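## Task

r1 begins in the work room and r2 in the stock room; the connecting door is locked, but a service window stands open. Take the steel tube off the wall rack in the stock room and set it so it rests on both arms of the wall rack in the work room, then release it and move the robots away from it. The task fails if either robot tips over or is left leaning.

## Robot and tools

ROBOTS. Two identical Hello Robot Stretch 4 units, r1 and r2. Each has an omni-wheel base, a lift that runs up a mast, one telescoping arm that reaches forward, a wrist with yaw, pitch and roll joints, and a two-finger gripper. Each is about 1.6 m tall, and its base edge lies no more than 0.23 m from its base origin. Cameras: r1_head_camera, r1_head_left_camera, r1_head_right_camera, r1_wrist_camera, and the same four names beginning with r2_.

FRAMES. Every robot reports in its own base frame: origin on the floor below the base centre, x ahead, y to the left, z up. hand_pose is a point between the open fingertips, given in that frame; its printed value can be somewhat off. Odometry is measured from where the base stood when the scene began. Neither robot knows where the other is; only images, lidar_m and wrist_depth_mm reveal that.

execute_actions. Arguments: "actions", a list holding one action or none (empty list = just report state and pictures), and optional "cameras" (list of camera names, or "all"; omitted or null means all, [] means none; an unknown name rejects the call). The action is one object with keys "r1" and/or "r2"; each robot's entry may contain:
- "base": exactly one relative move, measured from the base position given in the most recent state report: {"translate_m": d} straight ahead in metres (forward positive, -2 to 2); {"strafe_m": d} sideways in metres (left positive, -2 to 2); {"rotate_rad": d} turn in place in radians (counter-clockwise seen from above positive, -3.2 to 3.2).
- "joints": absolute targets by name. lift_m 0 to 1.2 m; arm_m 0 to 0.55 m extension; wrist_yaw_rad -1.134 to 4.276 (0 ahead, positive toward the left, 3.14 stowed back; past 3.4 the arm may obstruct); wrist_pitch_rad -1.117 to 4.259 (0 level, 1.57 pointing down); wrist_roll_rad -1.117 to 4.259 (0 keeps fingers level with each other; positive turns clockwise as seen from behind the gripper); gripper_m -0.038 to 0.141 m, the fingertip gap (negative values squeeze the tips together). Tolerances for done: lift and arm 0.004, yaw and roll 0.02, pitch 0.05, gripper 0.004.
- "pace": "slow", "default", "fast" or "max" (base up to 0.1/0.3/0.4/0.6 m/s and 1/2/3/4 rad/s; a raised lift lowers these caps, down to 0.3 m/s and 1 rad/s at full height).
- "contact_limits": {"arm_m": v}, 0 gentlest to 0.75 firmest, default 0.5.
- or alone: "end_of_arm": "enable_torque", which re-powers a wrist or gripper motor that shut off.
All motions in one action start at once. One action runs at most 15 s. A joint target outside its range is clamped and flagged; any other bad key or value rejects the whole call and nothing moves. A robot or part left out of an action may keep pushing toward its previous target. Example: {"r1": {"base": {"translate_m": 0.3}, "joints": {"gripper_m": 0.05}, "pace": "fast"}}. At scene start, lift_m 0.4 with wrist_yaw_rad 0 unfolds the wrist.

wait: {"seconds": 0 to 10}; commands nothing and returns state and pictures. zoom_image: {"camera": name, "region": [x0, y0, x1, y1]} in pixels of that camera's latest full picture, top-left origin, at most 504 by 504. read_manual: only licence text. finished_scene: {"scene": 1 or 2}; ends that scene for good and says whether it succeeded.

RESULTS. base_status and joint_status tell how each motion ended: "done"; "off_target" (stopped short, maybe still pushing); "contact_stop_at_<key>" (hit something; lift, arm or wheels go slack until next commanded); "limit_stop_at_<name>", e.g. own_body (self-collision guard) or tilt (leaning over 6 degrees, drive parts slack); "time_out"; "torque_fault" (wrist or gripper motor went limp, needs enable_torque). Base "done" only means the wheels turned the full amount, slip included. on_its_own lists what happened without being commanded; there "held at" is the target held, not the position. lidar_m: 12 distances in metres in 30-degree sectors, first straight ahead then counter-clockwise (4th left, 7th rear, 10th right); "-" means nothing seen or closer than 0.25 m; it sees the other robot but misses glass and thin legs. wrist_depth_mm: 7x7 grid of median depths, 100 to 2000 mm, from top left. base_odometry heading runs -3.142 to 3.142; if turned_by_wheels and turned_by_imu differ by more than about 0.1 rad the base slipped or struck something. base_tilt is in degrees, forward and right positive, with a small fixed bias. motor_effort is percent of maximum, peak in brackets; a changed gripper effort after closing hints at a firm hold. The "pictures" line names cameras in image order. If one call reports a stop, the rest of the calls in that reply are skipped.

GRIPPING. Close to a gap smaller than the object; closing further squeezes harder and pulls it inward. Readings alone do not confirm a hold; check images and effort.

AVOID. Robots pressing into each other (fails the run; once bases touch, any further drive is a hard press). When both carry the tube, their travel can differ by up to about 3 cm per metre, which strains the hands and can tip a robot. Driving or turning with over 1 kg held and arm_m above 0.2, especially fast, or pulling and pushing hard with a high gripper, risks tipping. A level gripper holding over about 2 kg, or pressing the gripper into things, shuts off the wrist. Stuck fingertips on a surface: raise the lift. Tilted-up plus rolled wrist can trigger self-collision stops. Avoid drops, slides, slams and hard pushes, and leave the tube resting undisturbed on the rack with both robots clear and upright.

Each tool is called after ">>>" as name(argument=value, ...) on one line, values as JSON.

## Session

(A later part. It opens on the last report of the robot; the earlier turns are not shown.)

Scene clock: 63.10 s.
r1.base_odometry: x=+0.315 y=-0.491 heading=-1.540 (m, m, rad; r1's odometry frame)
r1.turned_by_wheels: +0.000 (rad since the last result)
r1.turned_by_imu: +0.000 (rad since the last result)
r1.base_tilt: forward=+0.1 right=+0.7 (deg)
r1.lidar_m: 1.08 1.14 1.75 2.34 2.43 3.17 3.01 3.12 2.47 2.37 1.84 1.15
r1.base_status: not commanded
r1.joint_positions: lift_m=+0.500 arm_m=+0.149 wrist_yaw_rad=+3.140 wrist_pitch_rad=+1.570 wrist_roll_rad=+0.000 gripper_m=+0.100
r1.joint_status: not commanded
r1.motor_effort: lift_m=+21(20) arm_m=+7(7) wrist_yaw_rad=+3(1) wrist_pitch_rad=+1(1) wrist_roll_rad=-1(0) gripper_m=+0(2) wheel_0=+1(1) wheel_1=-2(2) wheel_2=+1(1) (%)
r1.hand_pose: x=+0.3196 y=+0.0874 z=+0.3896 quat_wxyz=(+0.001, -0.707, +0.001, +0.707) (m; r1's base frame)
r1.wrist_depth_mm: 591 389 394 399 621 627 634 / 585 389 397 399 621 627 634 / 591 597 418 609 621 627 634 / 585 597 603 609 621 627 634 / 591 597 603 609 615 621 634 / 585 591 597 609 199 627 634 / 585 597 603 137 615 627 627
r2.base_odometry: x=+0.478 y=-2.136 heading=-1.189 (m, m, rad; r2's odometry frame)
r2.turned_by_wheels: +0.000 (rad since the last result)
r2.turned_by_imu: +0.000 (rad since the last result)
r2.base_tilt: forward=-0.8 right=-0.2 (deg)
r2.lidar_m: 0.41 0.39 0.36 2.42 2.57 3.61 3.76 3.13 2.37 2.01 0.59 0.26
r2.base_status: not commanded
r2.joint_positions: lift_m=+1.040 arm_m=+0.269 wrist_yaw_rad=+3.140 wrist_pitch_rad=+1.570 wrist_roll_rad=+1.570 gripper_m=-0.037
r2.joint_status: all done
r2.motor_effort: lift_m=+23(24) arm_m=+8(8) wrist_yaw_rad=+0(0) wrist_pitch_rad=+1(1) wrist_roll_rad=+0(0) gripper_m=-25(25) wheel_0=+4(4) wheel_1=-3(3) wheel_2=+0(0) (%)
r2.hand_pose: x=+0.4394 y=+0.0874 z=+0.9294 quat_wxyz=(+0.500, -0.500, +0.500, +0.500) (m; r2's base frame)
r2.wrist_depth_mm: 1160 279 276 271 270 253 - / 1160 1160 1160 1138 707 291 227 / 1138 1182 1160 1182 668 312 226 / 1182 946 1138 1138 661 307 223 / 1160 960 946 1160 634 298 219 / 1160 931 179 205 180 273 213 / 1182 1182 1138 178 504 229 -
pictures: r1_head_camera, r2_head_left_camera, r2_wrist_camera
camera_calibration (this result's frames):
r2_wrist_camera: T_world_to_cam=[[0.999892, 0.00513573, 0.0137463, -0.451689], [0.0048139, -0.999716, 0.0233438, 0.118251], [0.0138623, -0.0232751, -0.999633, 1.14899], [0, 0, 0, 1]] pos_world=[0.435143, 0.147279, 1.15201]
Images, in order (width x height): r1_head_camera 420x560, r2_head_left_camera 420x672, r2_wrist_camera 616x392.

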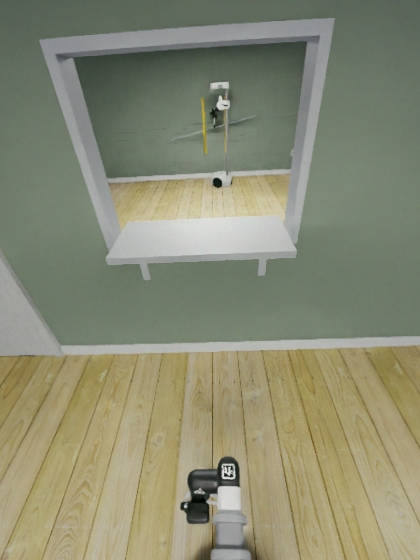

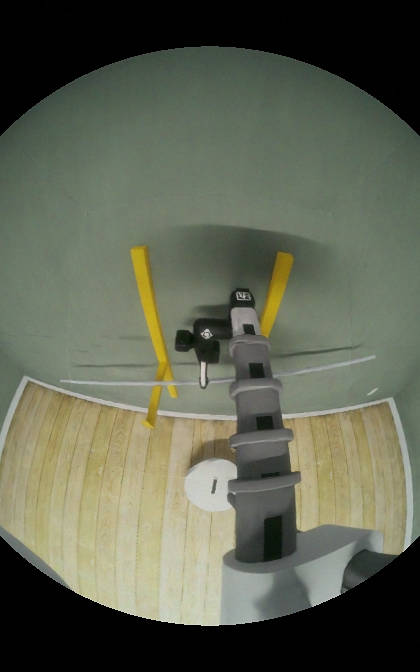

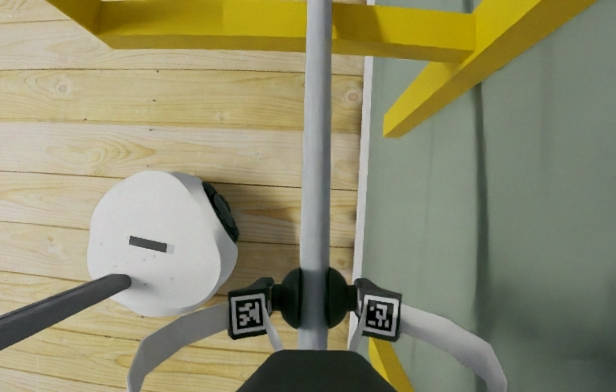

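>>> execute_actions(actions=[{"r2":{"joints":{"lift_m":1.003},"pace":"slow"}}], cameras=[])

>>> execute_actions(actions=[{"r2":{"joints":{"gripper_m":0.05}}}], cameras=[])

>>> execute_actions(actions=[{"r2":{"base":{"strafe_m":0.022},"pace":"slow"}}], cameras=["r1_head_camera"])

>>> zoom_image(camera="r1_head_camera", region=[160, 90, 270, 160])

>>> execute_actions(actions=[{"r2":{"joints":{"gripper_m":-0.038}}}], cameras=[])

>>> execute_actions(actions=[{"r2":{"joints":{"lift_m":1.03},"pace":"slow"}}], cameras=["r2_head_left_camera","r1_head_camera"])

>>> zoom_image(camera="r1_head_camera", region=[160, 90, 270, 160])

Scene clock: 69.37 s.
r1.base_odometry: x=+0.315 y=-0.491 heading=-1.540 (m, m, rad; r1's odometry frame)
r1.turned_by_wheels: +0.000 (rad since the last result)
r1.turned_by_imu: -0.001 (rad since the last result)
r1.base_tilt: forward=+0.1 right=+0.8 (deg)
r1.lidar_m: 1.09 1.16 1.73 2.34 2.43 3.15 3.04 3.10 2.44 2.32 1.85 1.15
r1.base_status: not commanded
r1.joint_positions: lift_m=+0.500 arm_m=+0.149 wrist_yaw_rad=+3.140 wrist_pitch_rad=+1.570 wrist_roll_rad=+0.000 gripper_m=+0.100
r1.joint_status: not commanded
r1.motor_effort: lift_m=+20(20) arm_m=+7(7) wrist_yaw_rad=+2(1) wrist_pitch_rad=+4(2) wrist_roll_rad=+0(0) gripper_m=+0(2) wheel_0=+1(0) wheel_1=-2(2) wheel_2=+1(1) (%)
r1.hand_pose: x=+0.3196 y=+0.0874 z=+0.3896 quat_wxyz=(+0.001, -0.707, +0.001, +0.707) (m; r1's base frame)
r1.wrist_depth_mm: 591 389 394 399 621 627 634 / 585 389 394 402 621 634 634 / 591 597 415 609 621 627 634 / 591 597 603 615 621 621 634 / 591 591 603 609 621 634 634 / 585 585 603 609 199 627 634 / 591 597 603 137 621 627 634
r2.base_odometry: x=+0.478 y=-2.136 heading=-1.189 (m, m, rad; r2's odometry frame)
r2.turned_by_wheels: +0.000 (rad since the last result)
r2.turned_by_imu: +0.001 (rad since the last result)
r2.base_tilt: forward=-0.9 right=-0.1 (deg)
r2.lidar_m: 0.39 0.37 0.37 2.44 2.55 3.58 3.80 3.12 2.35 1.98 0.59 0.26
r2.base_status: not commanded
r2.joint_positions: lift_m=+1.003 arm_m=+0.269 wrist_yaw_rad=+3.140 wrist_pitch_rad=+1.570 wrist_roll_rad=+1.570 gripper_m=-0.037
r2.joint_status: all done
r2.motor_effort: lift_m=+19(22) arm_m=+8(8) wrist_yaw_rad=+0(0) wrist_pitch_rad=+0(1) wrist_roll_rad=+0(0) gripper_m=-24(23) wheel_0=+4(4) wheel_1=-3(3) wheel_2=+0(0) (%)
r2.hand_pose: x=+0.4394 y=+0.0874 z=+0.8928 quat_wxyz=(+0.500, -0.500, +0.500, +0.500) (m; r2's base frame)
r2.wrist_depth_mm: 1098 1098 691 236 251 234 - / 1118 1138 1138 1118 699 300 225 / 1118 1138 1098 1138 661 310 225 / 1098 931 1138 1118 654 306 223 / 1118 904 917 1098 627 298 218 / 1138 904 180 208 180 272 213 / 1118 1098 1098 180 504 227 -
pictures: none
No camera images: the call's "cameras" was empty. Leave "cameras" out to get every camera's image.

Scene clock: 70.93 s.
r1.base_odometry: x=+0.315 y=-0.491 heading=-1.540 (m, m, rad; r1's odometry frame)
r1.turned_by_wheels: +0.000 (rad since the last result)
r1.turned_by_imu: +0.000 (rad since the last result)
r1.base_tilt: forward=+0.1 right=+0.7 (deg)
r1.lidar_m: 1.10 1.17 1.71 2.32 2.42 3.16 3.03 3.15 2.46 2.34 1.80 1.18
r1.base_status: not commanded
r1.joint_positions: lift_m=+0.500 arm_m=+0.149 wrist_yaw_rad=+3.140 wrist_pitch_rad=+1.570 wrist_roll_rad=+0.000 gripper_m=+0.100
r1.joint_status: not commanded
r1.motor_effort: lift_m=+20(20) arm_m=+7(7) wrist_yaw_rad=+1(1) wrist_pitch_rad=+1(1) wrist_roll_rad=+0(1) gripper_m=+0(2) wheel_0=+1(1) wheel_1=-2(2) wheel_2=+1(1) (%)
r1.hand_pose: x=+0.3196 y=+0.0874 z=+0.3896 quat_wxyz=(+0.001, -0.707, +0.001, +0.707) (m; r1's base frame)
r1.wrist_depth_mm: 585 389 394 397 621 627 634 / 585 389 392 402 621 627 640 / 585 597 418 609 621 627 634 / 585 597 609 609 621 627 634 / 585 597 603 609 621 627 634 / 585 591 603 615 199 621 627 / 585 597 603 137 615 621 634
r2.base_odometry: x=+0.478 y=-2.136 heading=-1.189 (m, m, rad; r2's odometry frame)
r2.turned_by_wheels: +0.000 (rad since the last result)
r2.turned_by_imu: +0.000 (rad since the last result)
r2.base_tilt: forward=-0.8 right=+0.0 (deg)
r2.lidar_m: 0.42 0.37 0.35 2.43 2.57 3.60 3.79 3.15 2.34 1.96 0.62 0.26
r2.base_status: not commanded
r2.joint_positions: lift_m=+1.003 arm_m=+0.269 wrist_yaw_rad=+3.140 wrist_pitch_rad=+1.570 wrist_roll_rad=+1.570 gripper_m=+0.050
r2.joint_status: all done
r2.motor_effort: lift_m=+19(19) arm_m=+8(8) wrist_yaw_rad=+0(0) wrist_pitch_rad=+2(2) wrist_roll_rad=+1(1) gripper_m=-3(22) wheel_0=+4(4) wheel_1=-3(3) wheel_2=+0(0) (%)
r2.hand_pose: x=+0.4393 y=+0.0874 z=+0.8928 quat_wxyz=(+0.500, -0.500, +0.500, +0.500) (m; r2's base frame)
r2.wrist_depth_mm: 1138 1098 699 251 251 233 - / 1138 1118 1138 1118 699 298 225 / 1118 1118 1098 1118 668 310 225 / 1160 904 1098 1118 654 306 223 / 1118 904 917 1118 621 298 218 / 1118 917 195 221 195 286 213 / 1118 1118 1098 137 500 241 -
pictures: none
No camera images: the call's "cameras" was empty. Leave "cameras" out to get every camera's image.

Scene clock: 72.10 s.
r1.base_odometry: x=+0.315 y=-0.491 heading=-1.540 (m, m, rad; r1's odometry frame)
r1.turned_by_wheels: +0.000 (rad since the last result)
r1.turned_by_imu: +0.000 (rad since the last result)
r1.base_tilt: forward=+0.1 right=+0.9 (deg)
r1.lidar_m: 1.12 1.16 1.72 2.33 2.44 3.16 3.02 3.10 2.47 2.35 1.83 1.18
r1.base_status: not commanded
r1.joint_positions: lift_m=+0.500 arm_m=+0.149 wrist_yaw_rad=+3.140 wrist_pitch_rad=+1.570 wrist_roll_rad=+0.000 gripper_m=+0.100
r1.joint_status: not commanded
r1.motor_effort: lift_m=+20(21) arm_m=+7(7) wrist_yaw_rad=+1(1) wrist_pitch_rad=-1(1) wrist_roll_rad=+0(0) gripper_m=-4(0) wheel_0=+1(1) wheel_1=-2(2) wheel_2=+1(1) (%)
r1.hand_pose: x=+0.3196 y=+0.0874 z=+0.3896 quat_wxyz=(+0.001, -0.707, +0.001, +0.707) (m; r1's base frame)
r1.wrist_depth_mm: 591 387 394 399 615 627 627 / 585 389 397 399 615 627 634 / 591 591 418 615 621 627 634 / 591 597 603 609 621 627 634 / 585 597 603 609 615 627 634 / 591 591 603 615 199 627 634 / 585 597 597 137 615 627 634
r2.base_odometry: x=+0.498 y=-2.127 heading=-1.189 (m, m, rad; r2's odometry frame)
r2.turned_by_wheels: +0.000 (rad since the last result)
r2.turned_by_imu: +0.000 (rad since the last result)
r2.base_tilt: forward=-0.8 right=-0.1 (deg)
r2.lidar_m: 0.39 0.36 0.35 2.41 2.56 3.56 3.79 3.17 2.37 1.96 0.60 0.25
r2.base_status: done
r2.joint_positions: lift_m=+1.003 arm_m=+0.269 wrist_yaw_rad=+3.140 wrist_pitch_rad=+1.570 wrist_roll_rad=+1.570 gripper_m=+0.050
r2.joint_status: not commanded
r2.motor_effort: lift_m=+19(19) arm_m=+8(8) wrist_yaw_rad=+0(0) wrist_pitch_rad=+1(1) wrist_roll_rad=+0(0) gripper_m=-3(1) wheel_0=-6(8) wheel_1=+2(2) wheel_2=+0(0) (%)
r2.hand_pose: x=+0.4393 y=+0.0874 z=+0.8928 quat_wxyz=(+0.500, -0.500, +0.500, +0.500) (m; r2's base frame)
r2.wrist_depth_mm: 237 237 236 235 234 233 - / 1098 1138 1118 1118 597 260 219 / 1138 1118 1078 1118 580 310 226 / 1118 904 1118 1098 654 306 223 / 1118 904 917 1098 621 297 218 / 1160 917 195 224 195 290 213 / 1098 1098 1118 137 544 244 -
pictures: r1_head_camera
Images, in order (width x height): r1_head_camera 420x560.

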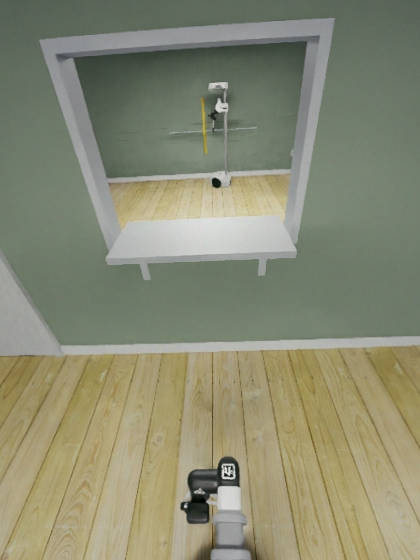

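Region (160, 90, 270, 160) of r1_head_camera's 420x560 image, scaled by 4.582, with more detail than that image has; it fills the top 321 rows of this view, and the rest is white.

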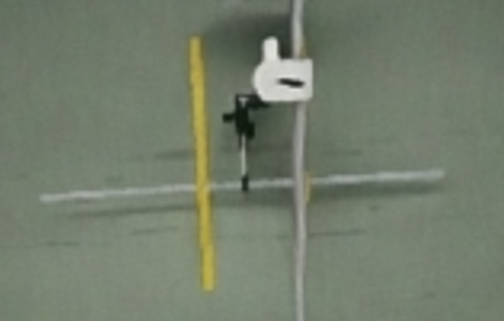

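Scene clock: 73.67 s.
r1.base_odometry: x=+0.315 y=-0.491 heading=-1.540 (m, m, rad; r1's odometry frame)
r1.turned_by_wheels: +0.000 (rad since the last result)
r1.turned_by_imu: +0.000 (rad since the last result)
r1.base_tilt: forward=+0.1 right=+0.8 (deg)
r1.lidar_m: 1.09 1.16 1.75 2.31 2.43 3.16 3.04 3.12 2.45 2.32 1.82 1.18
r1.base_status: not commanded
r1.joint_positions: lift_m=+0.500 arm_m=+0.149 wrist_yaw_rad=+3.140 wrist_pitch_rad=+1.570 wrist_roll_rad=+0.000 gripper_m=+0.100
r1.joint_status: not commanded
r1.motor_effort: lift_m=+20(20) arm_m=+7(7) wrist_yaw_rad=+2(2) wrist_pitch_rad=+0(1) wrist_roll_rad=-1(0) gripper_m=-1(1) wheel_0=+0(1) wheel_1=-2(2) wheel_2=+1(1) (%)
r1.hand_pose: x=+0.3196 y=+0.0874 z=+0.3896 quat_wxyz=(+0.001, -0.707, +0.001, +0.707) (m; r1's base frame)
r1.wrist_depth_mm: 585 387 394 399 627 627 640 / 591 389 394 399 627 627 634 / 585 597 415 609 615 627 640 / 585 597 609 609 615 627 634 / 591 597 603 609 621 634 634 / 591 591 597 609 198 621 640 / 591 603 603 137 615 627 634
r2.base_odometry: x=+0.498 y=-2.127 heading=-1.189 (m, m, rad; r2's odometry frame)
r2.turned_by_wheels: +0.000 (rad since the last result)
r2.turned_by_imu: +0.000 (rad since the last result)
r2.base_tilt: forward=-0.7 right=-0.1 (deg)
r2.lidar_m: 0.41 0.34 0.35 2.42 2.57 3.55 3.80 3.15 2.37 2.00 0.60 0.26
r2.base_status: not commanded
r2.joint_positions: lift_m=+1.003 arm_m=+0.269 wrist_yaw_rad=+3.140 wrist_pitch_rad=+1.570 wrist_roll_rad=+1.570 gripper_m=-0.037
r2.joint_status: all done
r2.motor_effort: lift_m=+19(19) arm_m=+8(8) wrist_yaw_rad=+1(1) wrist_pitch_rad=+0(3) wrist_roll_rad=+0(0) gripper_m=-23(24) wheel_0=-6(5) wheel_1=+2(2) wheel_2=+0(0) (%)
r2.hand_pose: x=+0.4395 y=+0.0874 z=+0.8927 quat_wxyz=(+0.500, -0.500, +0.500, +0.500) (m; r2's base frame)
r2.wrist_depth_mm: 236 236 234 232 231 229 - / 1118 1118 1118 1138 597 265 220 / 1138 1138 1118 1118 580 312 228 / 1118 904 1138 1098 661 310 219 / 1138 904 904 1118 634 301 220 / 1138 891 180 206 180 273 215 / 1118 1118 1098 180 504 229 -
pictures: none
No camera images: the call's "cameras" was empty. Leave "cameras" out to get every camera's image.

Scene clock: 74.70 s.
r1.base_odometry: x=+0.315 y=-0.491 heading=-1.540 (m, m, rad; r1's odometry frame)
r1.turned_by_wheels: +0.000 (rad since the last result)
r1.turned_by_imu: +0.000 (rad since the last result)
r1.base_tilt: forward=+0.1 right=+0.7 (deg)
r1.lidar_m: 1.08 1.16 1.70 2.33 2.41 3.16 3.04 3.12 2.46 2.32 1.85 1.19
r1.base_status: not commanded
r1.joint_positions: lift_m=+0.500 arm_m=+0.149 wrist_yaw_rad=+3.140 wrist_pitch_rad=+1.570 wrist_roll_rad=+0.000 gripper_m=+0.100
r1.joint_status: not commanded
r1.motor_effort: lift_m=+20(20) arm_m=+7(7) wrist_yaw_rad=+3(1) wrist_pitch_rad=+1(1) wrist_roll_rad=+0(1) gripper_m=-3(2) wheel_0=+1(1) wheel_1=-2(2) wheel_2=+1(1) (%)
r1.hand_pose: x=+0.3196 y=+0.0874 z=+0.3896 quat_wxyz=(+0.001, -0.707, +0.001, +0.707) (m; r1's base frame)
r1.wrist_depth_mm: 591 387 394 399 621 627 640 / 591 392 394 399 621 627 634 / 591 597 415 615 621 627 634 / 585 591 603 615 615 627 634 / 591 591 597 609 615 627 640 / 591 591 603 609 198 627 634 / 591 591 597 137 621 627 634
r2.base_odometry: x=+0.498 y=-2.127 heading=-1.189 (m, m, rad; r2's odometry frame)
r2.turned_by_wheels: +0.000 (rad since the last result)
r2.turned_by_imu: +0.000 (rad since the last result)
r2.base_tilt: forward=-0.9 right=-0.1 (deg)
r2.lidar_m: 0.40 0.33 0.34 2.42 2.53 3.59 3.79 3.18 2.37 1.94 0.62 0.26
r2.base_status: not commanded
r2.joint_positions: lift_m=+1.030 arm_m=+0.269 wrist_yaw_rad=+3.140 wrist_pitch_rad=+1.570 wrist_roll_rad=+1.570 gripper_m=-0.037
r2.joint_status: all done
r2.motor_effort: lift_m=+25(26) arm_m=+8(8) wrist_yaw_rad=+1(0) wrist_pitch_rad=+0(0) wrist_roll_rad=+0(0) gripper_m=-23(23) wheel_0=-5(5) wheel_1=+2(2) wheel_2=+0(0) (%)
r2.hand_pose: x=+0.4395 y=+0.0874 z=+0.9193 quat_wxyz=(+0.500, -0.500, +0.500, +0.500) (m; r2's base frame)
r2.wrist_depth_mm: 252 262 260 258 259 252 - / 1160 1118 1138 289 421 263 220 / 1182 1138 1118 1160 580 314 227 / 1138 931 1160 1098 654 307 218 / 1138 946 931 1118 634 300 220 / 1182 931 180 206 180 274 214 / 1118 1160 1138 179 504 229 -
pictures: r1_head_camera, r2_head_left_camera
Images, in order (width x height): r1_head_camera 420x560, r2_head_left_camera 420x672.

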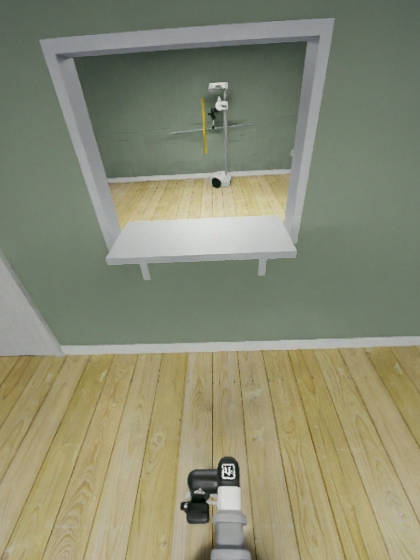

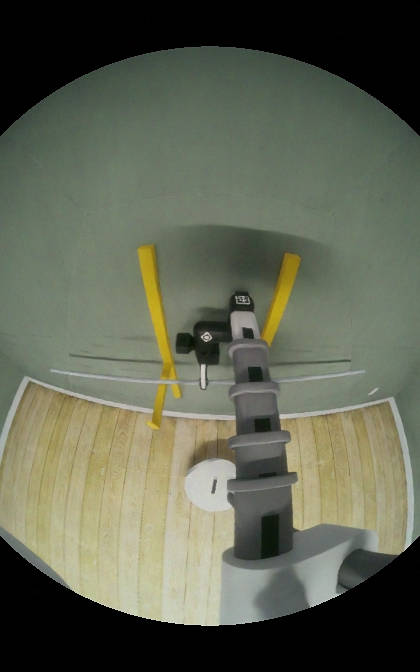

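Region (160, 90, 270, 160) of r1_head_camera's 420x560 image, scaled by 4.582, with more detail than that image has; it fills the top 321 rows of this view, and the rest is white.

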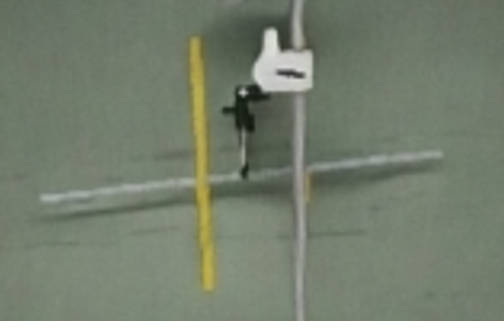

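>>> execute_actions(actions=[], cameras=["r1_head_camera"])

>>> zoom_image(camera="r1_head_camera", region=[160, 90, 270, 160])

Scene clock: 77.13 s.
r1.base_odometry: x=+0.315 y=-0.491 heading=-1.540 (m, m, rad; r1's odometry frame)
r1.turned_by_wheels: +0.000 (rad since the last result)
r1.turned_by_imu: -0.001 (rad since the last result)
r1.base_tilt: forward=+0.1 right=+0.7 (deg)
r1.lidar_m: 1.09 1.14 1.71 2.31 2.44 3.19 3.06 3.13 2.43 2.36 1.84 1.15
r1.base_status: not commanded
r1.joint_positions: lift_m=+0.500 arm_m=+0.149 wrist_yaw_rad=+3.140 wrist_pitch_rad=+1.570 wrist_roll_rad=+0.000 gripper_m=+0.100
r1.joint_status: not commanded
r1.motor_effort: lift_m=+20(20) arm_m=+7(7) wrist_yaw_rad=+1(1) wrist_pitch_rad=+1(1) wrist_roll_rad=-1(1) gripper_m=-1(2) wheel_0=+1(1) wheel_1=-2(2) wheel_2=+1(1) (%)
r1.hand_pose: x=+0.3196 y=+0.0874 z=+0.3896 quat_wxyz=(+0.001, -0.707, +0.001, +0.707) (m; r1's base frame)
r1.wrist_depth_mm: 585 387 394 402 621 627 634 / 591 389 394 399 621 627 640 / 580 597 415 609 615 627 634 / 591 585 609 615 615 627 634 / 585 597 603 609 615 627 634 / 585 597 597 603 200 627 634 / 591 591 603 137 615 627 634
r2.base_odometry: x=+0.498 y=-2.127 heading=-1.189 (m, m, rad; r2's odometry frame)
r2.turned_by_wheels: +0.000 (rad since the last result)
r2.turned_by_imu: +0.001 (rad since the last result)
r2.base_tilt: forward=-0.9 right=-0.1 (deg)
r2.lidar_m: 0.42 0.35 0.36 2.42 2.54 3.57 3.78 3.16 2.37 1.95 0.62 0.26
r2.base_status: not commanded
r2.joint_positions: lift_m=+1.030 arm_m=+0.269 wrist_yaw_rad=+3.140 wrist_pitch_rad=+1.570 wrist_roll_rad=+1.570 gripper_m=-0.037
r2.joint_status: all done
r2.motor_effort: lift_m=+25(26) arm_m=+8(8) wrist_yaw_rad=+1(0) wrist_pitch_rad=+0(0) wrist_roll_rad=+0(0) gripper_m=-23(23) wheel_0=-5(5) wheel_1=+2(2) wheel_2=+0(0) (%)
r2.hand_pose: x=+0.4395 y=+0.0874 z=+0.9193 quat_wxyz=(+0.500, -0.500, +0.500, +0.500) (m; r2's base frame)
r2.wrist_depth_mm: 253 263 259 258 259 253 - / 1138 1160 1118 289 421 262 220 / 1160 1138 1160 1138 580 312 227 / 1160 917 1138 1138 661 307 220 / 1138 946 946 1160 634 301 220 / 1182 931 180 207 180 273 213 / 1160 1160 1138 180 504 229 -
pictures: r1_head_camera
Images, in order (width x height): r1_head_camera 420x560.

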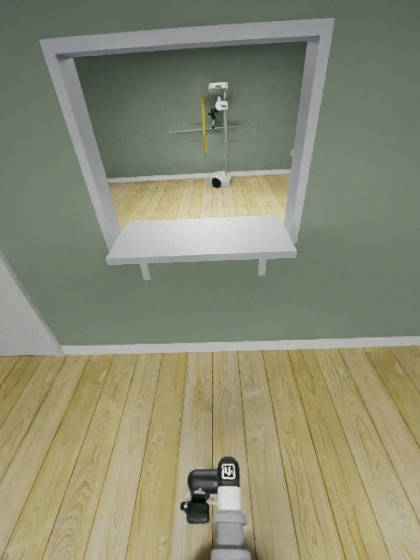

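Region (160, 90, 270, 160) of r1_head_camera's 420x560 image, scaled by 4.582, with more detail than that image has; it fills the top 321 rows of this view, and the rest is white.

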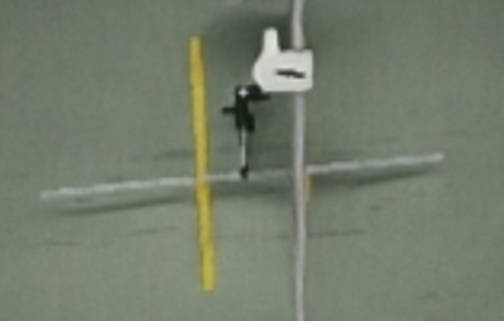

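>>> execute_actions(actions=[{"r2":{"joints":{"lift_m":1.003},"pace":"slow"}}], cameras=[])

>>> execute_actions(actions=[{"r2":{"joints":{"gripper_m":0.04}}}], cameras=[])

>>> execute_actions(actions=[{"r2":{"base":{"strafe_m":0.012},"pace":"slow"}}], cameras=[])

>>> execute_actions(actions=[{"r2":{"joints":{"gripper_m":-0.038}}}], cameras=[])

>>> execute_actions(actions=[{"r2":{"joints":{"lift_m":1.03},"pace":"slow"}}], cameras=["r1_head_camera"])

>>> zoom_image(camera="r1_head_camera", region=[160, 90, 270, 160])

Scene clock: 83.93 s.
r1.base_odometry: x=+0.315 y=-0.491 heading=-1.540 (m, m, rad; r1's odometry frame)
r1.turned_by_wheels: +0.000 (rad since the last result)
r1.turned_by_imu: -0.001 (rad since the last result)
r1.base_tilt: forward=+0.1 right=+0.8 (deg)
r1.lidar_m: 1.08 1.16 1.69 2.34 2.44 3.20 3.03 3.12 2.48 2.36 1.84 1.15
r1.base_status: not commanded
r1.joint_positions: lift_m=+0.500 arm_m=+0.149 wrist_yaw_rad=+3.140 wrist_pitch_rad=+1.570 wrist_roll_rad=+0.000 gripper_m=+0.100
r1.joint_status: not commanded
r1.motor_effort: lift_m=+20(20) arm_m=+7(7) wrist_yaw_rad=+1(2) wrist_pitch_rad=+0(1) wrist_roll_rad=+0(1) gripper_m=-1(4) wheel_0=+1(1) wheel_1=-2(2) wheel_2=+1(1) (%)
r1.hand_pose: x=+0.3196 y=+0.0874 z=+0.3896 quat_wxyz=(+0.001, -0.707, +0.001, +0.707) (m; r1's base frame)
r1.wrist_depth_mm: 591 389 392 399 621 634 634 / 585 389 394 402 621 627 634 / 597 597 415 609 615 627 640 / 591 591 603 615 621 627 640 / 591 597 603 615 615 627 634 / 585 591 603 609 199 627 634 / 585 591 603 137 621 627 627
r2.base_odometry: x=+0.498 y=-2.127 heading=-1.189 (m, m, rad; r2's odometry frame)
r2.turned_by_wheels: +0.000 (rad since the last result)
r2.turned_by_imu: +0.002 (rad since the last result)
r2.base_tilt: forward=-0.8 right=+0.0 (deg)
r2.lidar_m: 0.39 0.36 0.36 2.42 2.54 3.55 3.80 3.18 2.36 1.96 0.61 0.27
r2.base_status: not commanded
r2.joint_positions: lift_m=+1.003 arm_m=+0.269 wrist_yaw_rad=+3.140 wrist_pitch_rad=+1.570 wrist_roll_rad=+1.570 gripper_m=-0.037
r2.joint_status: all done
r2.motor_effort: lift_m=+19(25) arm_m=+8(8) wrist_yaw_rad=+1(1) wrist_pitch_rad=+1(0) wrist_roll_rad=+0(0) gripper_m=-23(24) wheel_0=-5(6) wheel_1=+2(2) wheel_2=+0(0) (%)
r2.hand_pose: x=+0.4395 y=+0.0874 z=+0.8927 quat_wxyz=(+0.500, -0.500, +0.500, +0.500) (m; r2's base frame)
r2.wrist_depth_mm: 237 236 234 232 232 230 - / 1138 1138 1118 1078 609 265 220 / 1118 1138 1118 1098 580 312 226 / 1118 904 1118 1118 661 307 218 / 1118 904 917 1098 627 300 220 / 1138 904 180 206 179 274 214 / 1118 1118 1098 180 500 229 -
pictures: none
No camera images: the call's "cameras" was empty. Leave "cameras" out to get every camera's image.

Scene clock: 85.40 s.
r1.base_odometry: x=+0.315 y=-0.491 heading=-1.540 (m, m, rad; r1's odometry frame)
r1.turned_by_wheels: +0.000 (rad since the last result)
r1.turned_by_imu: +0.000 (rad since the last result)
r1.base_tilt: forward=+0.1 right=+0.8 (deg)
r1.lidar_m: 1.09 1.14 1.73 2.34 2.42 3.14 3.02 3.14 2.43 2.34 1.85 1.17
r1.base_status: not commanded
r1.joint_positions: lift_m=+0.500 arm_m=+0.149 wrist_yaw_rad=+3.140 wrist_pitch_rad=+1.570 wrist_roll_rad=+0.000 gripper_m=+0.100
r1.joint_status: not commanded
r1.motor_effort: lift_m=+20(20) arm_m=+7(7) wrist_yaw_rad=+1(2) wrist_pitch_rad=+2(2) wrist_roll_rad=-1(0) gripper_m=-1(1) wheel_0=+1(0) wheel_1=-2(2) wheel_2=+1(1) (%)
r1.hand_pose: x=+0.3196 y=+0.0874 z=+0.3896 quat_wxyz=(+0.001, -0.707, +0.001, +0.707) (m; r1's base frame)
r1.wrist_depth_mm: 585 389 394 399 621 627 634 / 591 392 392 402 621 627 640 / 591 591 418 609 615 621 634 / 585 597 603 609 621 627 634 / 585 597 603 609 615 627 634 / 585 591 603 615 199 627 634 / 585 591 597 137 627 627 640
r2.base_odometry: x=+0.498 y=-2.127 heading=-1.189 (m, m, rad; r2's odometry frame)
r2.turned_by_wheels: +0.000 (rad since the last result)
r2.turned_by_imu: +0.000 (rad since the last result)
r2.base_tilt: forward=-0.9 right=-0.1 (deg)
r2.lidar_m: 0.41 0.31 0.34 2.42 2.54 3.59 3.81 3.19 2.35 2.01 0.61 0.26
r2.base_status: not commanded
r2.joint_positions: lift_m=+1.003 arm_m=+0.269 wrist_yaw_rad=+3.140 wrist_pitch_rad=+1.570 wrist_roll_rad=+1.570 gripper_m=+0.040
r2.joint_status: all done
r2.motor_effort: lift_m=+19(19) arm_m=+8(8) wrist_yaw_rad=+0(1) wrist_pitch_rad=+1(2) wrist_roll_rad=+0(0) gripper_m=-3(23) wheel_0=-5(6) wheel_1=+2(2) wheel_2=+0(0) (%)
r2.hand_pose: x=+0.4394 y=+0.0874 z=+0.8927 quat_wxyz=(+0.500, -0.499, +0.501, +0.500) (m; r2's base frame)
r2.wrist_depth_mm: 237 236 236 235 234 233 - / 1118 1118 1118 1118 597 262 219 / 1118 1160 1098 1118 580 312 224 / 1118 904 1118 1098 654 304 223 / 1118 891 917 1118 627 300 218 / 1118 891 195 221 195 289 213 / 1118 1098 1118 138 539 243 -
pictures: none
No camera images: the call's "cameras" was empty. Leave "cameras" out to get every camera's image.

Scene clock: 86.33 s.
r1.base_odometry: x=+0.315 y=-0.491 heading=-1.540 (m, m, rad; r1's odometry frame)
r1.turned_by_wheels: +0.000 (rad since the last result)
r1.turned_by_imu: +0.000 (rad since the last result)
r1.base_tilt: forward=+0.1 right=+0.8 (deg)
r1.lidar_m: 1.10 1.14 1.73 2.34 2.44 3.20 3.05 3.13 2.46 2.35 1.86 1.16
r1.base_status: not commanded
r1.joint_positions: lift_m=+0.500 arm_m=+0.149 wrist_yaw_rad=+3.140 wrist_pitch_rad=+1.570 wrist_roll_rad=+0.000 gripper_m=+0.100
r1.joint_status: not commanded
r1.motor_effort: lift_m=+20(20) arm_m=+7(7) wrist_yaw_rad=+2(2) wrist_pitch_rad=+0(0) wrist_roll_rad=-1(0) gripper_m=-4(2) wheel_0=+1(1) wheel_1=-2(2) wheel_2=+1(1) (%)
r1.hand_pose: x=+0.3196 y=+0.0874 z=+0.3896 quat_wxyz=(+0.001, -0.707, +0.001, +0.707) (m; r1's base frame)
r1.wrist_depth_mm: 585 389 394 399 621 627 634 / 591 389 394 399 621 627 634 / 585 597 418 615 621 627 640 / 585 597 603 609 621 627 634 / 591 591 603 609 621 627 634 / 585 591 597 609 199 627 634 / 591 591 603 137 615 621 634
r2.base_odometry: x=+0.509 y=-2.123 heading=-1.189 (m, m, rad; r2's odometry frame)
r2.turned_by_wheels: +0.000 (rad since the last result)
r2.turned_by_imu: +0.000 (rad since the last result)
r2.base_tilt: forward=-0.9 right=+0.1 (deg)
r2.lidar_m: 0.41 0.33 0.36 2.41 2.52 3.55 3.78 3.17 2.38 1.98 0.60 0.27
r2.base_status: done
r2.joint_positions: lift_m=+1.003 arm_m=+0.269 wrist_yaw_rad=+3.140 wrist_pitch_rad=+1.570 wrist_roll_rad=+1.570 gripper_m=+0.040
r2.joint_status: not commanded
r2.motor_effort: lift_m=+19(19) arm_m=+8(8) wrist_yaw_rad=+0(0) wrist_pitch_rad=+2(2) wrist_roll_rad=+0(0) gripper_m=-4(4) wheel_0=-4(8) wheel_1=+2(5) wheel_2=+0(1) (%)
r2.hand_pose: x=+0.4394 y=+0.0874 z=+0.8927 quat_wxyz=(+0.500, -0.499, +0.501, +0.500) (m; r2's base frame)
r2.wrist_depth_mm: 234 236 236 235 235 233 - / 1118 1098 1098 253 263 244 218 / 1118 1118 1098 1118 597 312 227 / 1160 891 1118 1118 654 304 224 / 1160 904 931 1118 621 300 220 / 1138 917 195 1118 195 290 213 / 1118 1118 1138 138 554 243 -
pictures: none
No camera images: the call's "cameras" was empty. Leave "cameras" out to get every camera's image.

Scene clock: 87.80 s.
r1.base_odometry: x=+0.315 y=-0.491 heading=-1.540 (m, m, rad; r1's odometry frame)
r1.turned_by_wheels: +0.000 (rad since the last result)
r1.turned_by_imu: +0.000 (rad since the last result)
r1.base_tilt: forward=+0.1 right=+0.7 (deg)
r1.lidar_m: 1.08 1.15 1.75 2.35 2.42 3.17 3.04 3.14 2.44 2.35 1.84 1.15
r1.base_status: not commanded
r1.joint_positions: lift_m=+0.500 arm_m=+0.149 wrist_yaw_rad=+3.140 wrist_pitch_rad=+1.570 wrist_roll_rad=+0.000 gripper_m=+0.100
r1.joint_status: not commanded
r1.motor_effort: lift_m=+20(20) arm_m=+7(7) wrist_yaw_rad=+1(4) wrist_pitch_rad=+1(0) wrist_roll_rad=+0(0) gripper_m=-2(1) wheel_0=+1(1) wheel_1=-2(2) wheel_2=+1(1) (%)
r1.hand_pose: x=+0.3196 y=+0.0874 z=+0.3896 quat_wxyz=(+0.001, -0.707, +0.001, +0.707) (m; r1's base frame)
r1.wrist_depth_mm: 591 389 394 399 621 634 634 / 591 392 394 402 615 627 634 / 585 597 415 609 621 634 634 / 591 597 603 609 615 621 634 / 591 591 603 609 621 627 634 / 585 591 603 609 199 627 634 / 585 591 603 137 615 627 634
r2.base_odometry: x=+0.509 y=-2.123 heading=-1.189 (m, m, rad; r2's odometry frame)
r2.turned_by_wheels: +0.000 (rad since the last result)
r2.turned_by_imu: +0.000 (rad since the last result)
r2.base_tilt: forward=-0.8 right=-0.1 (deg)
r2.lidar_m: 0.40 0.34 0.34 2.40 2.54 3.55 3.77 3.20 2.38 1.97 0.62 0.26
r2.base_status: not commanded
r2.joint_positions: lift_m=+1.003 arm_m=+0.269 wrist_yaw_rad=+3.140 wrist_pitch_rad=+1.570 wrist_roll_rad=+1.570 gripper_m=-0.037
r2.joint_status: all done
r2.motor_effort: lift_m=+19(19) arm_m=+8(8) wrist_yaw_rad=+1(1) wrist_pitch_rad=-1(3) wrist_roll_rad=+0(0) gripper_m=-23(24) wheel_0=-4(4) wheel_1=+2(2) wheel_2=+0(0) (%)
r2.hand_pose: x=+0.4395 y=+0.0874 z=+0.8927 quat_wxyz=(+0.500, -0.500, +0.500, +0.500) (m; r2's base frame)
r2.wrist_depth_mm: 230 236 235 233 232 231 - / 1138 1138 1098 254 373 246 220 / 1118 1098 1118 1078 591 314 227 / 1098 904 1118 1118 661 307 219 / 1138 904 946 1118 634 301 221 / 1118 904 179 207 180 274 215 / 1160 1098 1138 181 508 230 -
pictures: none
No camera images: the call's "cameras" was empty. Leave "cameras" out to get every camera's image.

Scene clock: 88.83 s.
r1.base_odometry: x=+0.315 y=-0.491 heading=-1.540 (m, m, rad; r1's odometry frame)
r1.turned_by_wheels: +0.000 (rad since the last result)
r1.turned_by_imu: +0.000 (rad since the last result)
r1.base_tilt: forward=+0.1 right=+0.7 (deg)
r1.lidar_m: 1.10 1.15 1.73 2.34 2.44 3.18 3.02 3.15 2.46 2.35 1.81 1.17
r1.base_status: not commanded
r1.joint_positions: lift_m=+0.500 arm_m=+0.149 wrist_yaw_rad=+3.140 wrist_pitch_rad=+1.570 wrist_roll_rad=+0.000 gripper_m=+0.100
r1.joint_status: not commanded
r1.motor_effort: lift_m=+21(20) arm_m=+7(7) wrist_yaw_rad=+1(1) wrist_pitch_rad=+1(1) wrist_roll_rad=+0(1) gripper_m=-1(0) wheel_0=+0(0) wheel_1=-2(2) wheel_2=+1(1) (%)
r1.hand_pose: x=+0.3196 y=+0.0874 z=+0.3896 quat_wxyz=(+0.001, -0.707, +0.001, +0.707) (m; r1's base frame)
r1.wrist_depth_mm: 585 387 392 399 615 627 640 / 591 392 397 402 615 627 634 / 591 591 418 609 621 627 640 / 591 597 603 609 621 627 627 / 591 591 603 609 621 627 634 / 585 591 603 609 200 634 634 / 591 597 603 137 615 621 634
r2.base_odometry: x=+0.509 y=-2.123 heading=-1.189 (m, m, rad; r2's odometry frame)
r2.turned_by_wheels: +0.000 (rad since the last result)
r2.turned_by_imu: +0.000 (rad since the last result)
r2.base_tilt: forward=-0.9 right=-0.1 (deg)
r2.lidar_m: 0.42 0.31 0.35 2.40 2.55 3.54 3.80 3.18 2.38 1.99 0.62 0.26
r2.base_status: not commanded
r2.joint_positions: lift_m=+1.030 arm_m=+0.269 wrist_yaw_rad=+3.140 wrist_pitch_rad=+1.570 wrist_roll_rad=+1.570 gripper_m=-0.037
r2.joint_status: all done
r2.motor_effort: lift_m=+24(27) arm_m=+8(8) wrist_yaw_rad=+1(1) wrist_pitch_rad=+1(0) wrist_roll_rad=+0(0) gripper_m=-23(23) wheel_0=-4(4) wheel_1=+2(2) wheel_2=+0(0) (%)
r2.hand_pose: x=+0.4395 y=+0.0874 z=+0.9193 quat_wxyz=(+0.500, -0.500, +0.500, +0.500) (m; r2's base frame)
r2.wrist_depth_mm: 232 264 691 260 615 291 - / 1160 1138 289 259 265 256 220 / 1118 1160 1138 1138 585 314 226 / 1138 931 1118 1118 654 309 219 / 1160 946 946 1160 634 300 220 / 1160 931 180 207 180 274 214 / 1138 1118 1160 180 504 229 -
pictures: r1_head_camera
Images, in order (width x height): r1_head_camera 420x560.

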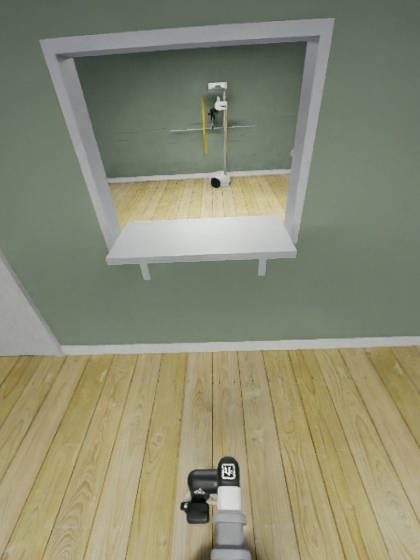

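Region (160, 90, 270, 160) of r1_head_camera's 420x560 image, scaled by 4.582, with more detail than that image has; it fills the top 321 rows of this view, and the rest is white.

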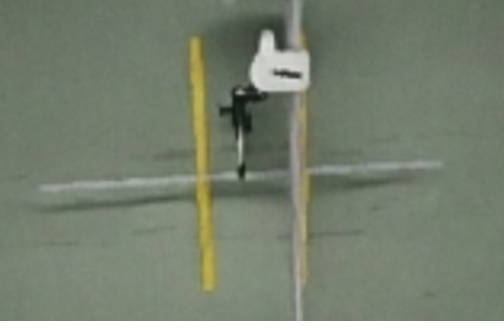

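>>> execute_actions(actions=[{"r2":{"joints":{"lift_m":1.12},"pace":"slow"}}], cameras=[])

>>> execute_actions(actions=[{"r2":{"joints":{"arm_m":0.18},"pace":"slow"}}], cameras=[])

>>> execute_actions(actions=[{"r2":{"base":{"translate_m":-1.2}}}], cameras=["r1_head_camera"])

>>> execute_actions(actions=[{"r2":{"base":{"rotate_rad":3.1},"pace":"slow"}}], cameras=["r1_head_camera","r2_head_left_camera"])

Scene clock: 94.37 s.
r1.base_odometry: x=+0.315 y=-0.491 heading=-1.540 (m, m, rad; r1's odometry frame)
r1.turned_by_wheels: +0.000 (rad since the last result)
r1.turned_by_imu: -0.001 (rad since the last result)
r1.base_tilt: forward=+0.1 right=+0.8 (deg)
r1.lidar_m: 1.09 1.14 1.75 2.35 2.41 3.16 3.03 3.14 2.46 2.32 1.80 1.16
r1.base_status: not commanded
r1.joint_positions: lift_m=+0.500 arm_m=+0.149 wrist_yaw_rad=+3.140 wrist_pitch_rad=+1.570 wrist_roll_rad=+0.000 gripper_m=+0.100
r1.joint_status: not commanded
r1.motor_effort: lift_m=+20(20) arm_m=+7(7) wrist_yaw_rad=+1(1) wrist_pitch_rad=+0(0) wrist_roll_rad=-1(0) gripper_m=-1(3) wheel_0=+1(0) wheel_1=-2(2) wheel_2=+1(1) (%)
r1.hand_pose: x=+0.3196 y=+0.0874 z=+0.3896 quat_wxyz=(+0.001, -0.707, +0.001, +0.707) (m; r1's base frame)
r1.wrist_depth_mm: 585 389 394 399 621 634 634 / 591 389 394 402 621 627 640 / 591 597 415 609 621 627 640 / 585 597 603 609 621 627 634 / 591 597 603 609 621 627 634 / 585 597 603 609 198 627 634 / 591 591 603 137 621 627 627
r2.base_odometry: x=+0.509 y=-2.123 heading=-1.189 (m, m, rad; r2's odometry frame)
r2.turned_by_wheels: +0.000 (rad since the last result)
r2.turned_by_imu: +0.001 (rad since the last result)
r2.base_tilt: forward=-0.8 right=-0.1 (deg)
r2.lidar_m: 0.38 0.33 0.35 2.41 2.53 3.55 3.79 3.19 2.38 1.99 0.62 0.25
r2.base_status: not commanded
r2.joint_positions: lift_m=+1.120 arm_m=+0.269 wrist_yaw_rad=+3.140 wrist_pitch_rad=+1.570 wrist_roll_rad=+1.570 gripper_m=-0.037
r2.joint_status: all done
r2.motor_effort: lift_m=+25(27) arm_m=+8(8) wrist_yaw_rad=+0(1) wrist_pitch_rad=-1(1) wrist_roll_rad=+0(0) gripper_m=-24(24) wheel_0=-4(4) wheel_1=+2(2) wheel_2=+0(0) (%)
r2.hand_pose: x=+0.4395 y=+0.0874 z=+1.0093 quat_wxyz=(+0.500, -0.500, +0.500, +0.500) (m; r2's base frame)
r2.wrist_depth_mm: 1255 1229 1205 1229 723 315 - / 1229 351 351 349 347 270 219 / 1229 1255 1205 1205 591 312 226 / 1229 1025 1205 1205 668 309 218 / 1255 1042 1008 1229 627 301 220 / 1229 1205 180 208 180 274 216 / 1229 1255 1205 179 504 229 -
pictures: none
No camera images: the call's "cameras" was empty. Leave "cameras" out to get every camera's image.

Scene clock: 96.53 s.
r1.base_odometry: x=+0.315 y=-0.491 heading=-1.540 (m, m, rad; r1's odometry frame)
r1.turned_by_wheels: +0.000 (rad since the last result)
r1.turned_by_imu: +0.000 (rad since the last result)
r1.base_tilt: forward=+0.1 right=+0.6 (deg)
r1.lidar_m: 1.09 1.17 1.74 2.34 2.41 3.16 3.05 3.12 2.47 2.35 1.83 1.16
r1.base_status: not commanded
r1.joint_positions: lift_m=+0.500 arm_m=+0.149 wrist_yaw_rad=+3.140 wrist_pitch_rad=+1.570 wrist_roll_rad=+0.000 gripper_m=+0.100
r1.joint_status: not commanded
r1.motor_effort: lift_m=+21(21) arm_m=+7(7) wrist_yaw_rad=+2(2) wrist_pitch_rad=+1(1) wrist_roll_rad=+0(1) gripper_m=-4(3) wheel_0=+1(0) wheel_1=-2(2) wheel_2=+1(1) (%)
r1.hand_pose: x=+0.3196 y=+0.0874 z=+0.3896 quat_wxyz=(+0.001, -0.707, +0.001, +0.707) (m; r1's base frame)
r1.wrist_depth_mm: 585 389 394 399 621 634 634 / 591 389 392 402 621 627 634 / 591 591 415 609 621 627 634 / 585 597 609 609 621 627 634 / 585 597 603 615 621 627 634 / 591 591 603 615 199 627 627 / 585 591 603 137 615 627 634
r2.base_odometry: x=+0.509 y=-2.123 heading=-1.189 (m, m, rad; r2's odometry frame)
r2.turned_by_wheels: +0.000 (rad since the last result)
r2.turned_by_imu: +0.001 (rad since the last result)
r2.base_tilt: forward=-1.0 right=+0.0 (deg)
r2.lidar_m: 0.31 0.32 0.32 2.40 2.55 3.55 3.77 3.17 2.37 1.99 0.50 0.26
r2.base_status: not commanded
r2.joint_positions: lift_m=+1.120 arm_m=+0.181 wrist_yaw_rad=+3.140 wrist_pitch_rad=+1.570 wrist_roll_rad=+1.570 gripper_m=-0.037
r2.joint_status: all done
r2.motor_effort: lift_m=+24(25) arm_m=-8(8) wrist_yaw_rad=+0(0) wrist_pitch_rad=-1(1) wrist_roll_rad=+0(1) gripper_m=-23(24) wheel_0=-4(4) wheel_1=+2(2) wheel_2=+0(0) (%)
r2.hand_pose: x=+0.3524 y=+0.0874 z=+1.0093 quat_wxyz=(+0.500, -0.500, +0.500, +0.500) (m; r2's base frame)
r2.wrist_depth_mm: 1229 1281 1229 1229 1138 504 347 / 1229 1255 379 349 347 402 329 / 1255 1255 1255 1229 1118 445 349 / 1205 1255 1008 1205 1060 492 345 / 1229 1042 1025 1205 1025 480 340 / 1229 1008 180 206 180 436 330 / 1229 1229 1229 180 778 364 322
pictures: none
No camera images: the call's "cameras" was empty. Leave "cameras" out to get every camera's image.

Scene clock: 102.00 s.
r1.base_odometry: x=+0.315 y=-0.491 heading=-1.540 (m, m, rad; r1's odometry frame)
r1.turned_by_wheels: +0.000 (rad since the last result)
r1.turned_by_imu: -0.001 (rad since the last result)
r1.base_tilt: forward=+0.1 right=+0.7 (deg)
r1.lidar_m: 1.10 1.14 1.70 2.34 2.45 3.16 3.03 3.12 2.44 2.34 1.82 1.18
r1.base_status: not commanded
r1.joint_positions: lift_m=+0.500 arm_m=+0.149 wrist_yaw_rad=+3.140 wrist_pitch_rad=+1.570 wrist_roll_rad=+0.000 gripper_m=+0.100
r1.joint_status: not commanded
r1.motor_effort: lift_m=+21(20) arm_m=+7(7) wrist_yaw_rad=+2(1) wrist_pitch_rad=+0(1) wrist_roll_rad=-1(1) gripper_m=-3(2) wheel_0=+0(1) wheel_1=-2(2) wheel_2=+1(1) (%)
r1.hand_pose: x=+0.3196 y=+0.0874 z=+0.3896 quat_wxyz=(+0.001, -0.707, +0.001, +0.707) (m; r1's base frame)
r1.wrist_depth_mm: 585 389 394 399 621 627 634 / 585 389 392 402 621 634 634 / 591 591 415 615 621 627 634 / 585 597 609 615 621 634 634 / 585 597 603 609 615 634 634 / 591 597 597 603 200 621 634 / 585 591 603 137 615 621 634
r2.base_odometry: x=+0.062 y=-1.009 heading=-1.190 (m, m, rad; r2's odometry frame)
r2.turned_by_wheels: +0.000 (rad since the last result)
r2.turned_by_imu: -0.001 (rad since the last result)
r2.base_tilt: forward=-0.9 right=+0.1 (deg)
r2.lidar_m: 0.31 0.36 0.46 2.45 2.55 2.59 2.49 2.65 2.35 2.26 0.47 0.34
r2.base_status: done
r2.joint_positions: lift_m=+1.120 arm_m=+0.181 wrist_yaw_rad=+3.140 wrist_pitch_rad=+1.570 wrist_roll_rad=+1.570 gripper_m=-0.037
r2.joint_status: not commanded
r2.motor_effort: lift_m=+24(25) arm_m=-8(8) wrist_yaw_rad=+0(1) wrist_pitch_rad=+0(1) wrist_roll_rad=+0(1) gripper_m=-23(23) wheel_0=-4(8) wheel_1=-3(11) wheel_2=+0(9) (%)
r2.hand_pose: x=+0.3522 y=+0.0874 z=+1.0093 quat_wxyz=(+0.500, -0.500, +0.500, +0.500) (m; r2's base frame)
r2.wrist_depth_mm: 1229 1229 1229 1229 1205 1182 1160 / 1229 1229 1229 1205 1182 1229 1205 / 1229 1205 1205 1229 1255 1229 1205 / 1229 1229 1025 1229 1229 1205 1205 / 1281 1025 1025 1205 1229 1229 1229 / 1229 1025 180 208 180 1182 1205 / 1229 1229 1182 181 1205 1229 1182
pictures: r1_head_camera
Images, in order (width x height): r1_head_camera 420x560.

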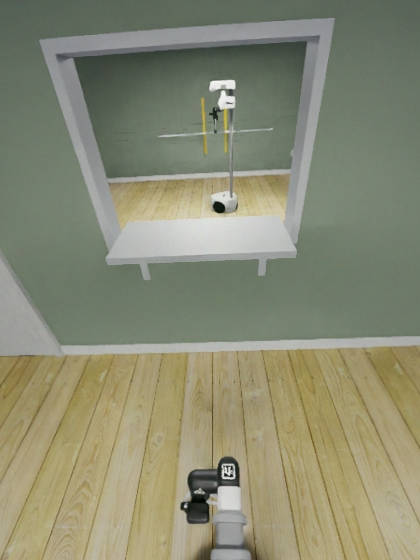

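Scene clock: 106.37 s.
r1.base_odometry: x=+0.315 y=-0.491 heading=-1.540 (m, m, rad; r1's odometry frame)
r1.turned_by_wheels: +0.000 (rad since the last result)
r1.turned_by_imu: -0.001 (rad since the last result)
r1.base_tilt: forward=+0.1 right=+0.7 (deg)
r1.lidar_m: 1.10 1.13 1.72 2.34 2.42 3.17 3.06 3.12 2.44 2.33 1.81 1.16
r1.base_status: not commanded
r1.joint_positions: lift_m=+0.500 arm_m=+0.149 wrist_yaw_rad=+3.140 wrist_pitch_rad=+1.570 wrist_roll_rad=+0.000 gripper_m=+0.100
r1.joint_status: not commanded
r1.motor_effort: lift_m=+20(20) arm_m=+7(7) wrist_yaw_rad=+2(1) wrist_pitch_rad=+0(2) wrist_roll_rad=+0(1) gripper_m=-3(2) wheel_0=+1(1) wheel_1=-2(2) wheel_2=+1(1) (%)
r1.hand_pose: x=+0.3196 y=+0.0874 z=+0.3896 quat_wxyz=(+0.001, -0.707, +0.001, +0.707) (m; r1's base frame)
r1.wrist_depth_mm: 585 387 392 399 627 627 634 / 585 389 392 399 621 634 640 / 591 591 415 609 615 627 634 / 591 597 603 615 621 627 634 / 591 597 603 615 615 627 634 / 591 597 603 603 199 627 634 / 585 591 597 137 615 627 634
r2.base_odometry: x=+0.062 y=-1.009 heading=+1.910 (m, m, rad; r2's odometry frame)
r2.turned_by_wheels: +3.099 (rad since the last result)
r2.turned_by_imu: +3.145 (rad since the last result)
r2.base_tilt: forward=-0.7 right=-0.1 (deg)
r2.lidar_m: 0.32 0.37 0.46 2.25 2.35 1.83 1.47 1.85 2.55 2.46 0.49 0.33
r2.base_status: done
r2.joint_positions: lift_m=+1.120 arm_m=+0.181 wrist_yaw_rad=+3.140 wrist_pitch_rad=+1.570 wrist_roll_rad=+1.569 gripper_m=-0.037
r2.joint_status: not commanded
r2.motor_effort: lift_m=+24(24) arm_m=-8(8) wrist_yaw_rad=-1(4) wrist_pitch_rad=+0(0) wrist_roll_rad=+2(1) gripper_m=-24(24) wheel_0=-4(4) wheel_1=-2(6) wheel_2=-3(7) (%)
r2.hand_pose: x=+0.3522 y=+0.0874 z=+1.0093 quat_wxyz=(+0.500, -0.500, +0.500, +0.500) (m; r2's base frame)
r2.wrist_depth_mm: 1229 1255 1229 1229 1229 1205 1205 / 1229 1255 1205 1229 1205 1229 1205 / 1255 1205 1255 1229 1255 1205 1205 / 1229 1255 1008 1229 1229 1229 1182 / 1229 1008 1008 1255 1229 1229 1205 / 1281 1025 179 208 180 1229 1205 / 1255 1255 1229 180 1205 1205 1205
pictures: r1_head_camera, r2_head_left_camera
Images, in order (width x height): r1_head_camera 420x560, r2_head_left_camera 420x672.

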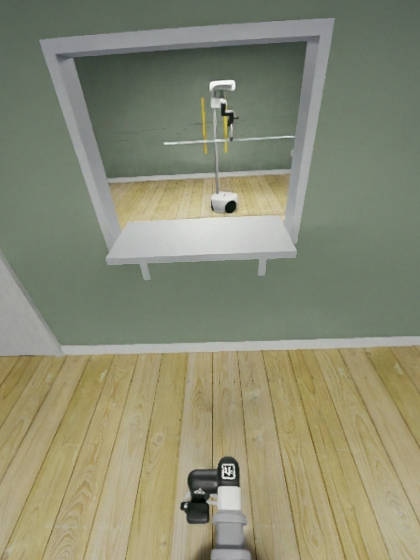

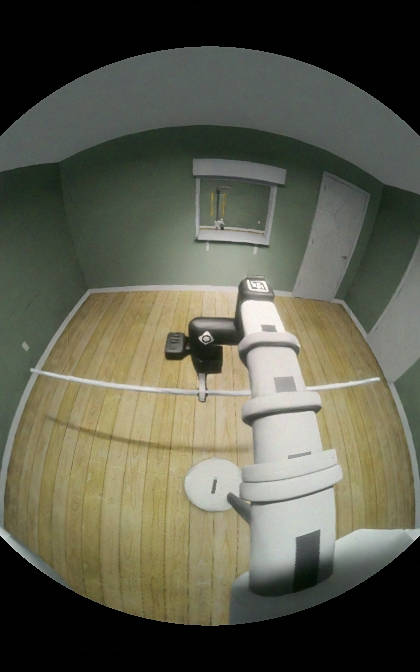

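Still level. Roll now, in two steps.

>>> execute_actions(actions=[{"r2":{"joints":{"wrist_roll_rad":0.9},"pace":"slow"}}], cameras=["r1_head_camera","r2_head_left_camera"])

Scene clock: 109.13 s.
r1.base_odometry: x=+0.315 y=-0.491 heading=-1.540 (m, m, rad; r1's odometry frame)
r1.turned_by_wheels: +0.000 (rad since the last result)
r1.turned_by_imu: -0.001 (rad since the last result)
r1.base_tilt: forward=+0.1 right=+0.8 (deg)
r1.lidar_m: 1.10 1.13 1.73 2.34 2.42 3.15 3.02 3.11 2.46 2.34 1.83 1.17
r1.base_status: not commanded
r1.joint_positions: lift_m=+0.500 arm_m=+0.149 wrist_yaw_rad=+3.140 wrist_pitch_rad=+1.570 wrist_roll_rad=+0.000 gripper_m=+0.100
r1.joint_status: not commanded
r1.motor_effort: lift_m=+20(20) arm_m=+7(7) wrist_yaw_rad=+3(2) wrist_pitch_rad=+1(1) wrist_roll_rad=-1(0) gripper_m=+0(0) wheel_0=+0(1) wheel_1=-2(2) wheel_2=+1(1) (%)
r1.hand_pose: x=+0.3196 y=+0.0874 z=+0.3896 quat_wxyz=(+0.001, -0.707, +0.001, +0.707) (m; r1's base frame)
r1.wrist_depth_mm: 591 389 394 399 621 634 640 / 591 392 394 402 621 627 640 / 597 597 415 615 621 627 634 / 591 597 603 609 615 627 634 / 585 597 603 609 621 627 634 / 591 591 603 609 199 634 634 / 591 591 597 137 621 627 634
r2.base_odometry: x=+0.062 y=-1.009 heading=+1.910 (m, m, rad; r2's odometry frame)
r2.turned_by_wheels: +0.000 (rad since the last result)
r2.turned_by_imu: +0.001 (rad since the last result)
r2.base_tilt: forward=-0.8 right=-0.1 (deg)
r2.lidar_m: 0.41 0.25 2.35 0.25 0.29 1.84 1.47 1.84 2.54 2.44 2.53 2.51
r2.base_status: not commanded
r2.joint_positions: lift_m=+1.120 arm_m=+0.181 wrist_yaw_rad=+3.145 wrist_pitch_rad=+1.570 wrist_roll_rad=+0.896 gripper_m=-0.037
r2.joint_status: all done
r2.motor_effort: lift_m=+24(24) arm_m=-8(8) wrist_yaw_rad=-13(14) wrist_pitch_rad=+0(0) wrist_roll_rad=+12(14) gripper_m=-26(26) wheel_0=-4(4) wheel_1=-2(2) wheel_2=-3(3) (%)
r2.hand_pose: x=+0.3518 y=+0.0874 z=+1.0093 quat_wxyz=(+0.305, -0.637, +0.306, +0.638) (m; r2's base frame)
r2.wrist_depth_mm: 1229 1255 1205 1229 1229 1229 1205 / 1205 1205 1229 1182 1229 1205 1205 / 621 1025 1025 1229 1229 1182 1229 / 1255 1255 1008 1229 1182 1205 1229 / 1229 1255 1229 1205 1205 1229 1205 / 1281 1229 178 216 180 1205 1229 / 1229 1229 1205 139 1205 1205 1205
pictures: r1_head_camera, r2_head_left_camera
Images, in order (width x height): r1_head_camera 420x560, r2_head_left_camera 420x672.

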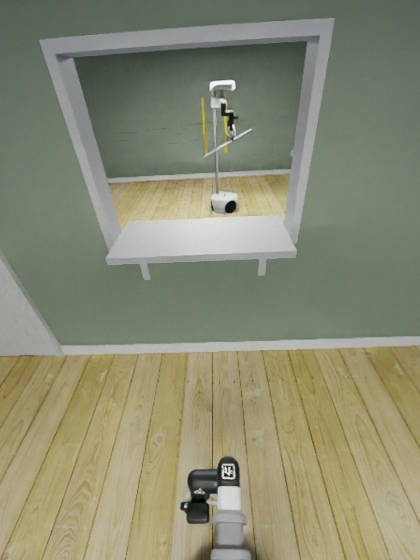

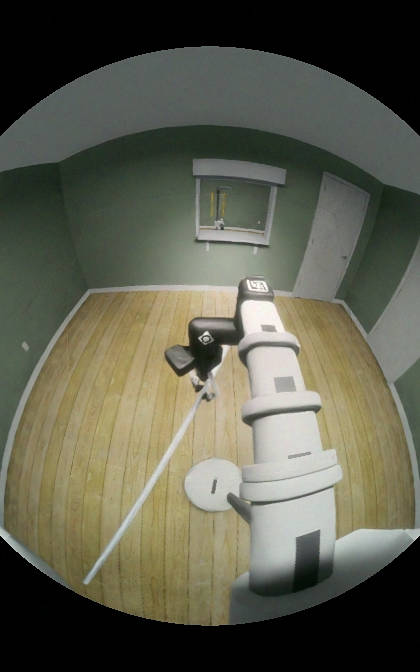

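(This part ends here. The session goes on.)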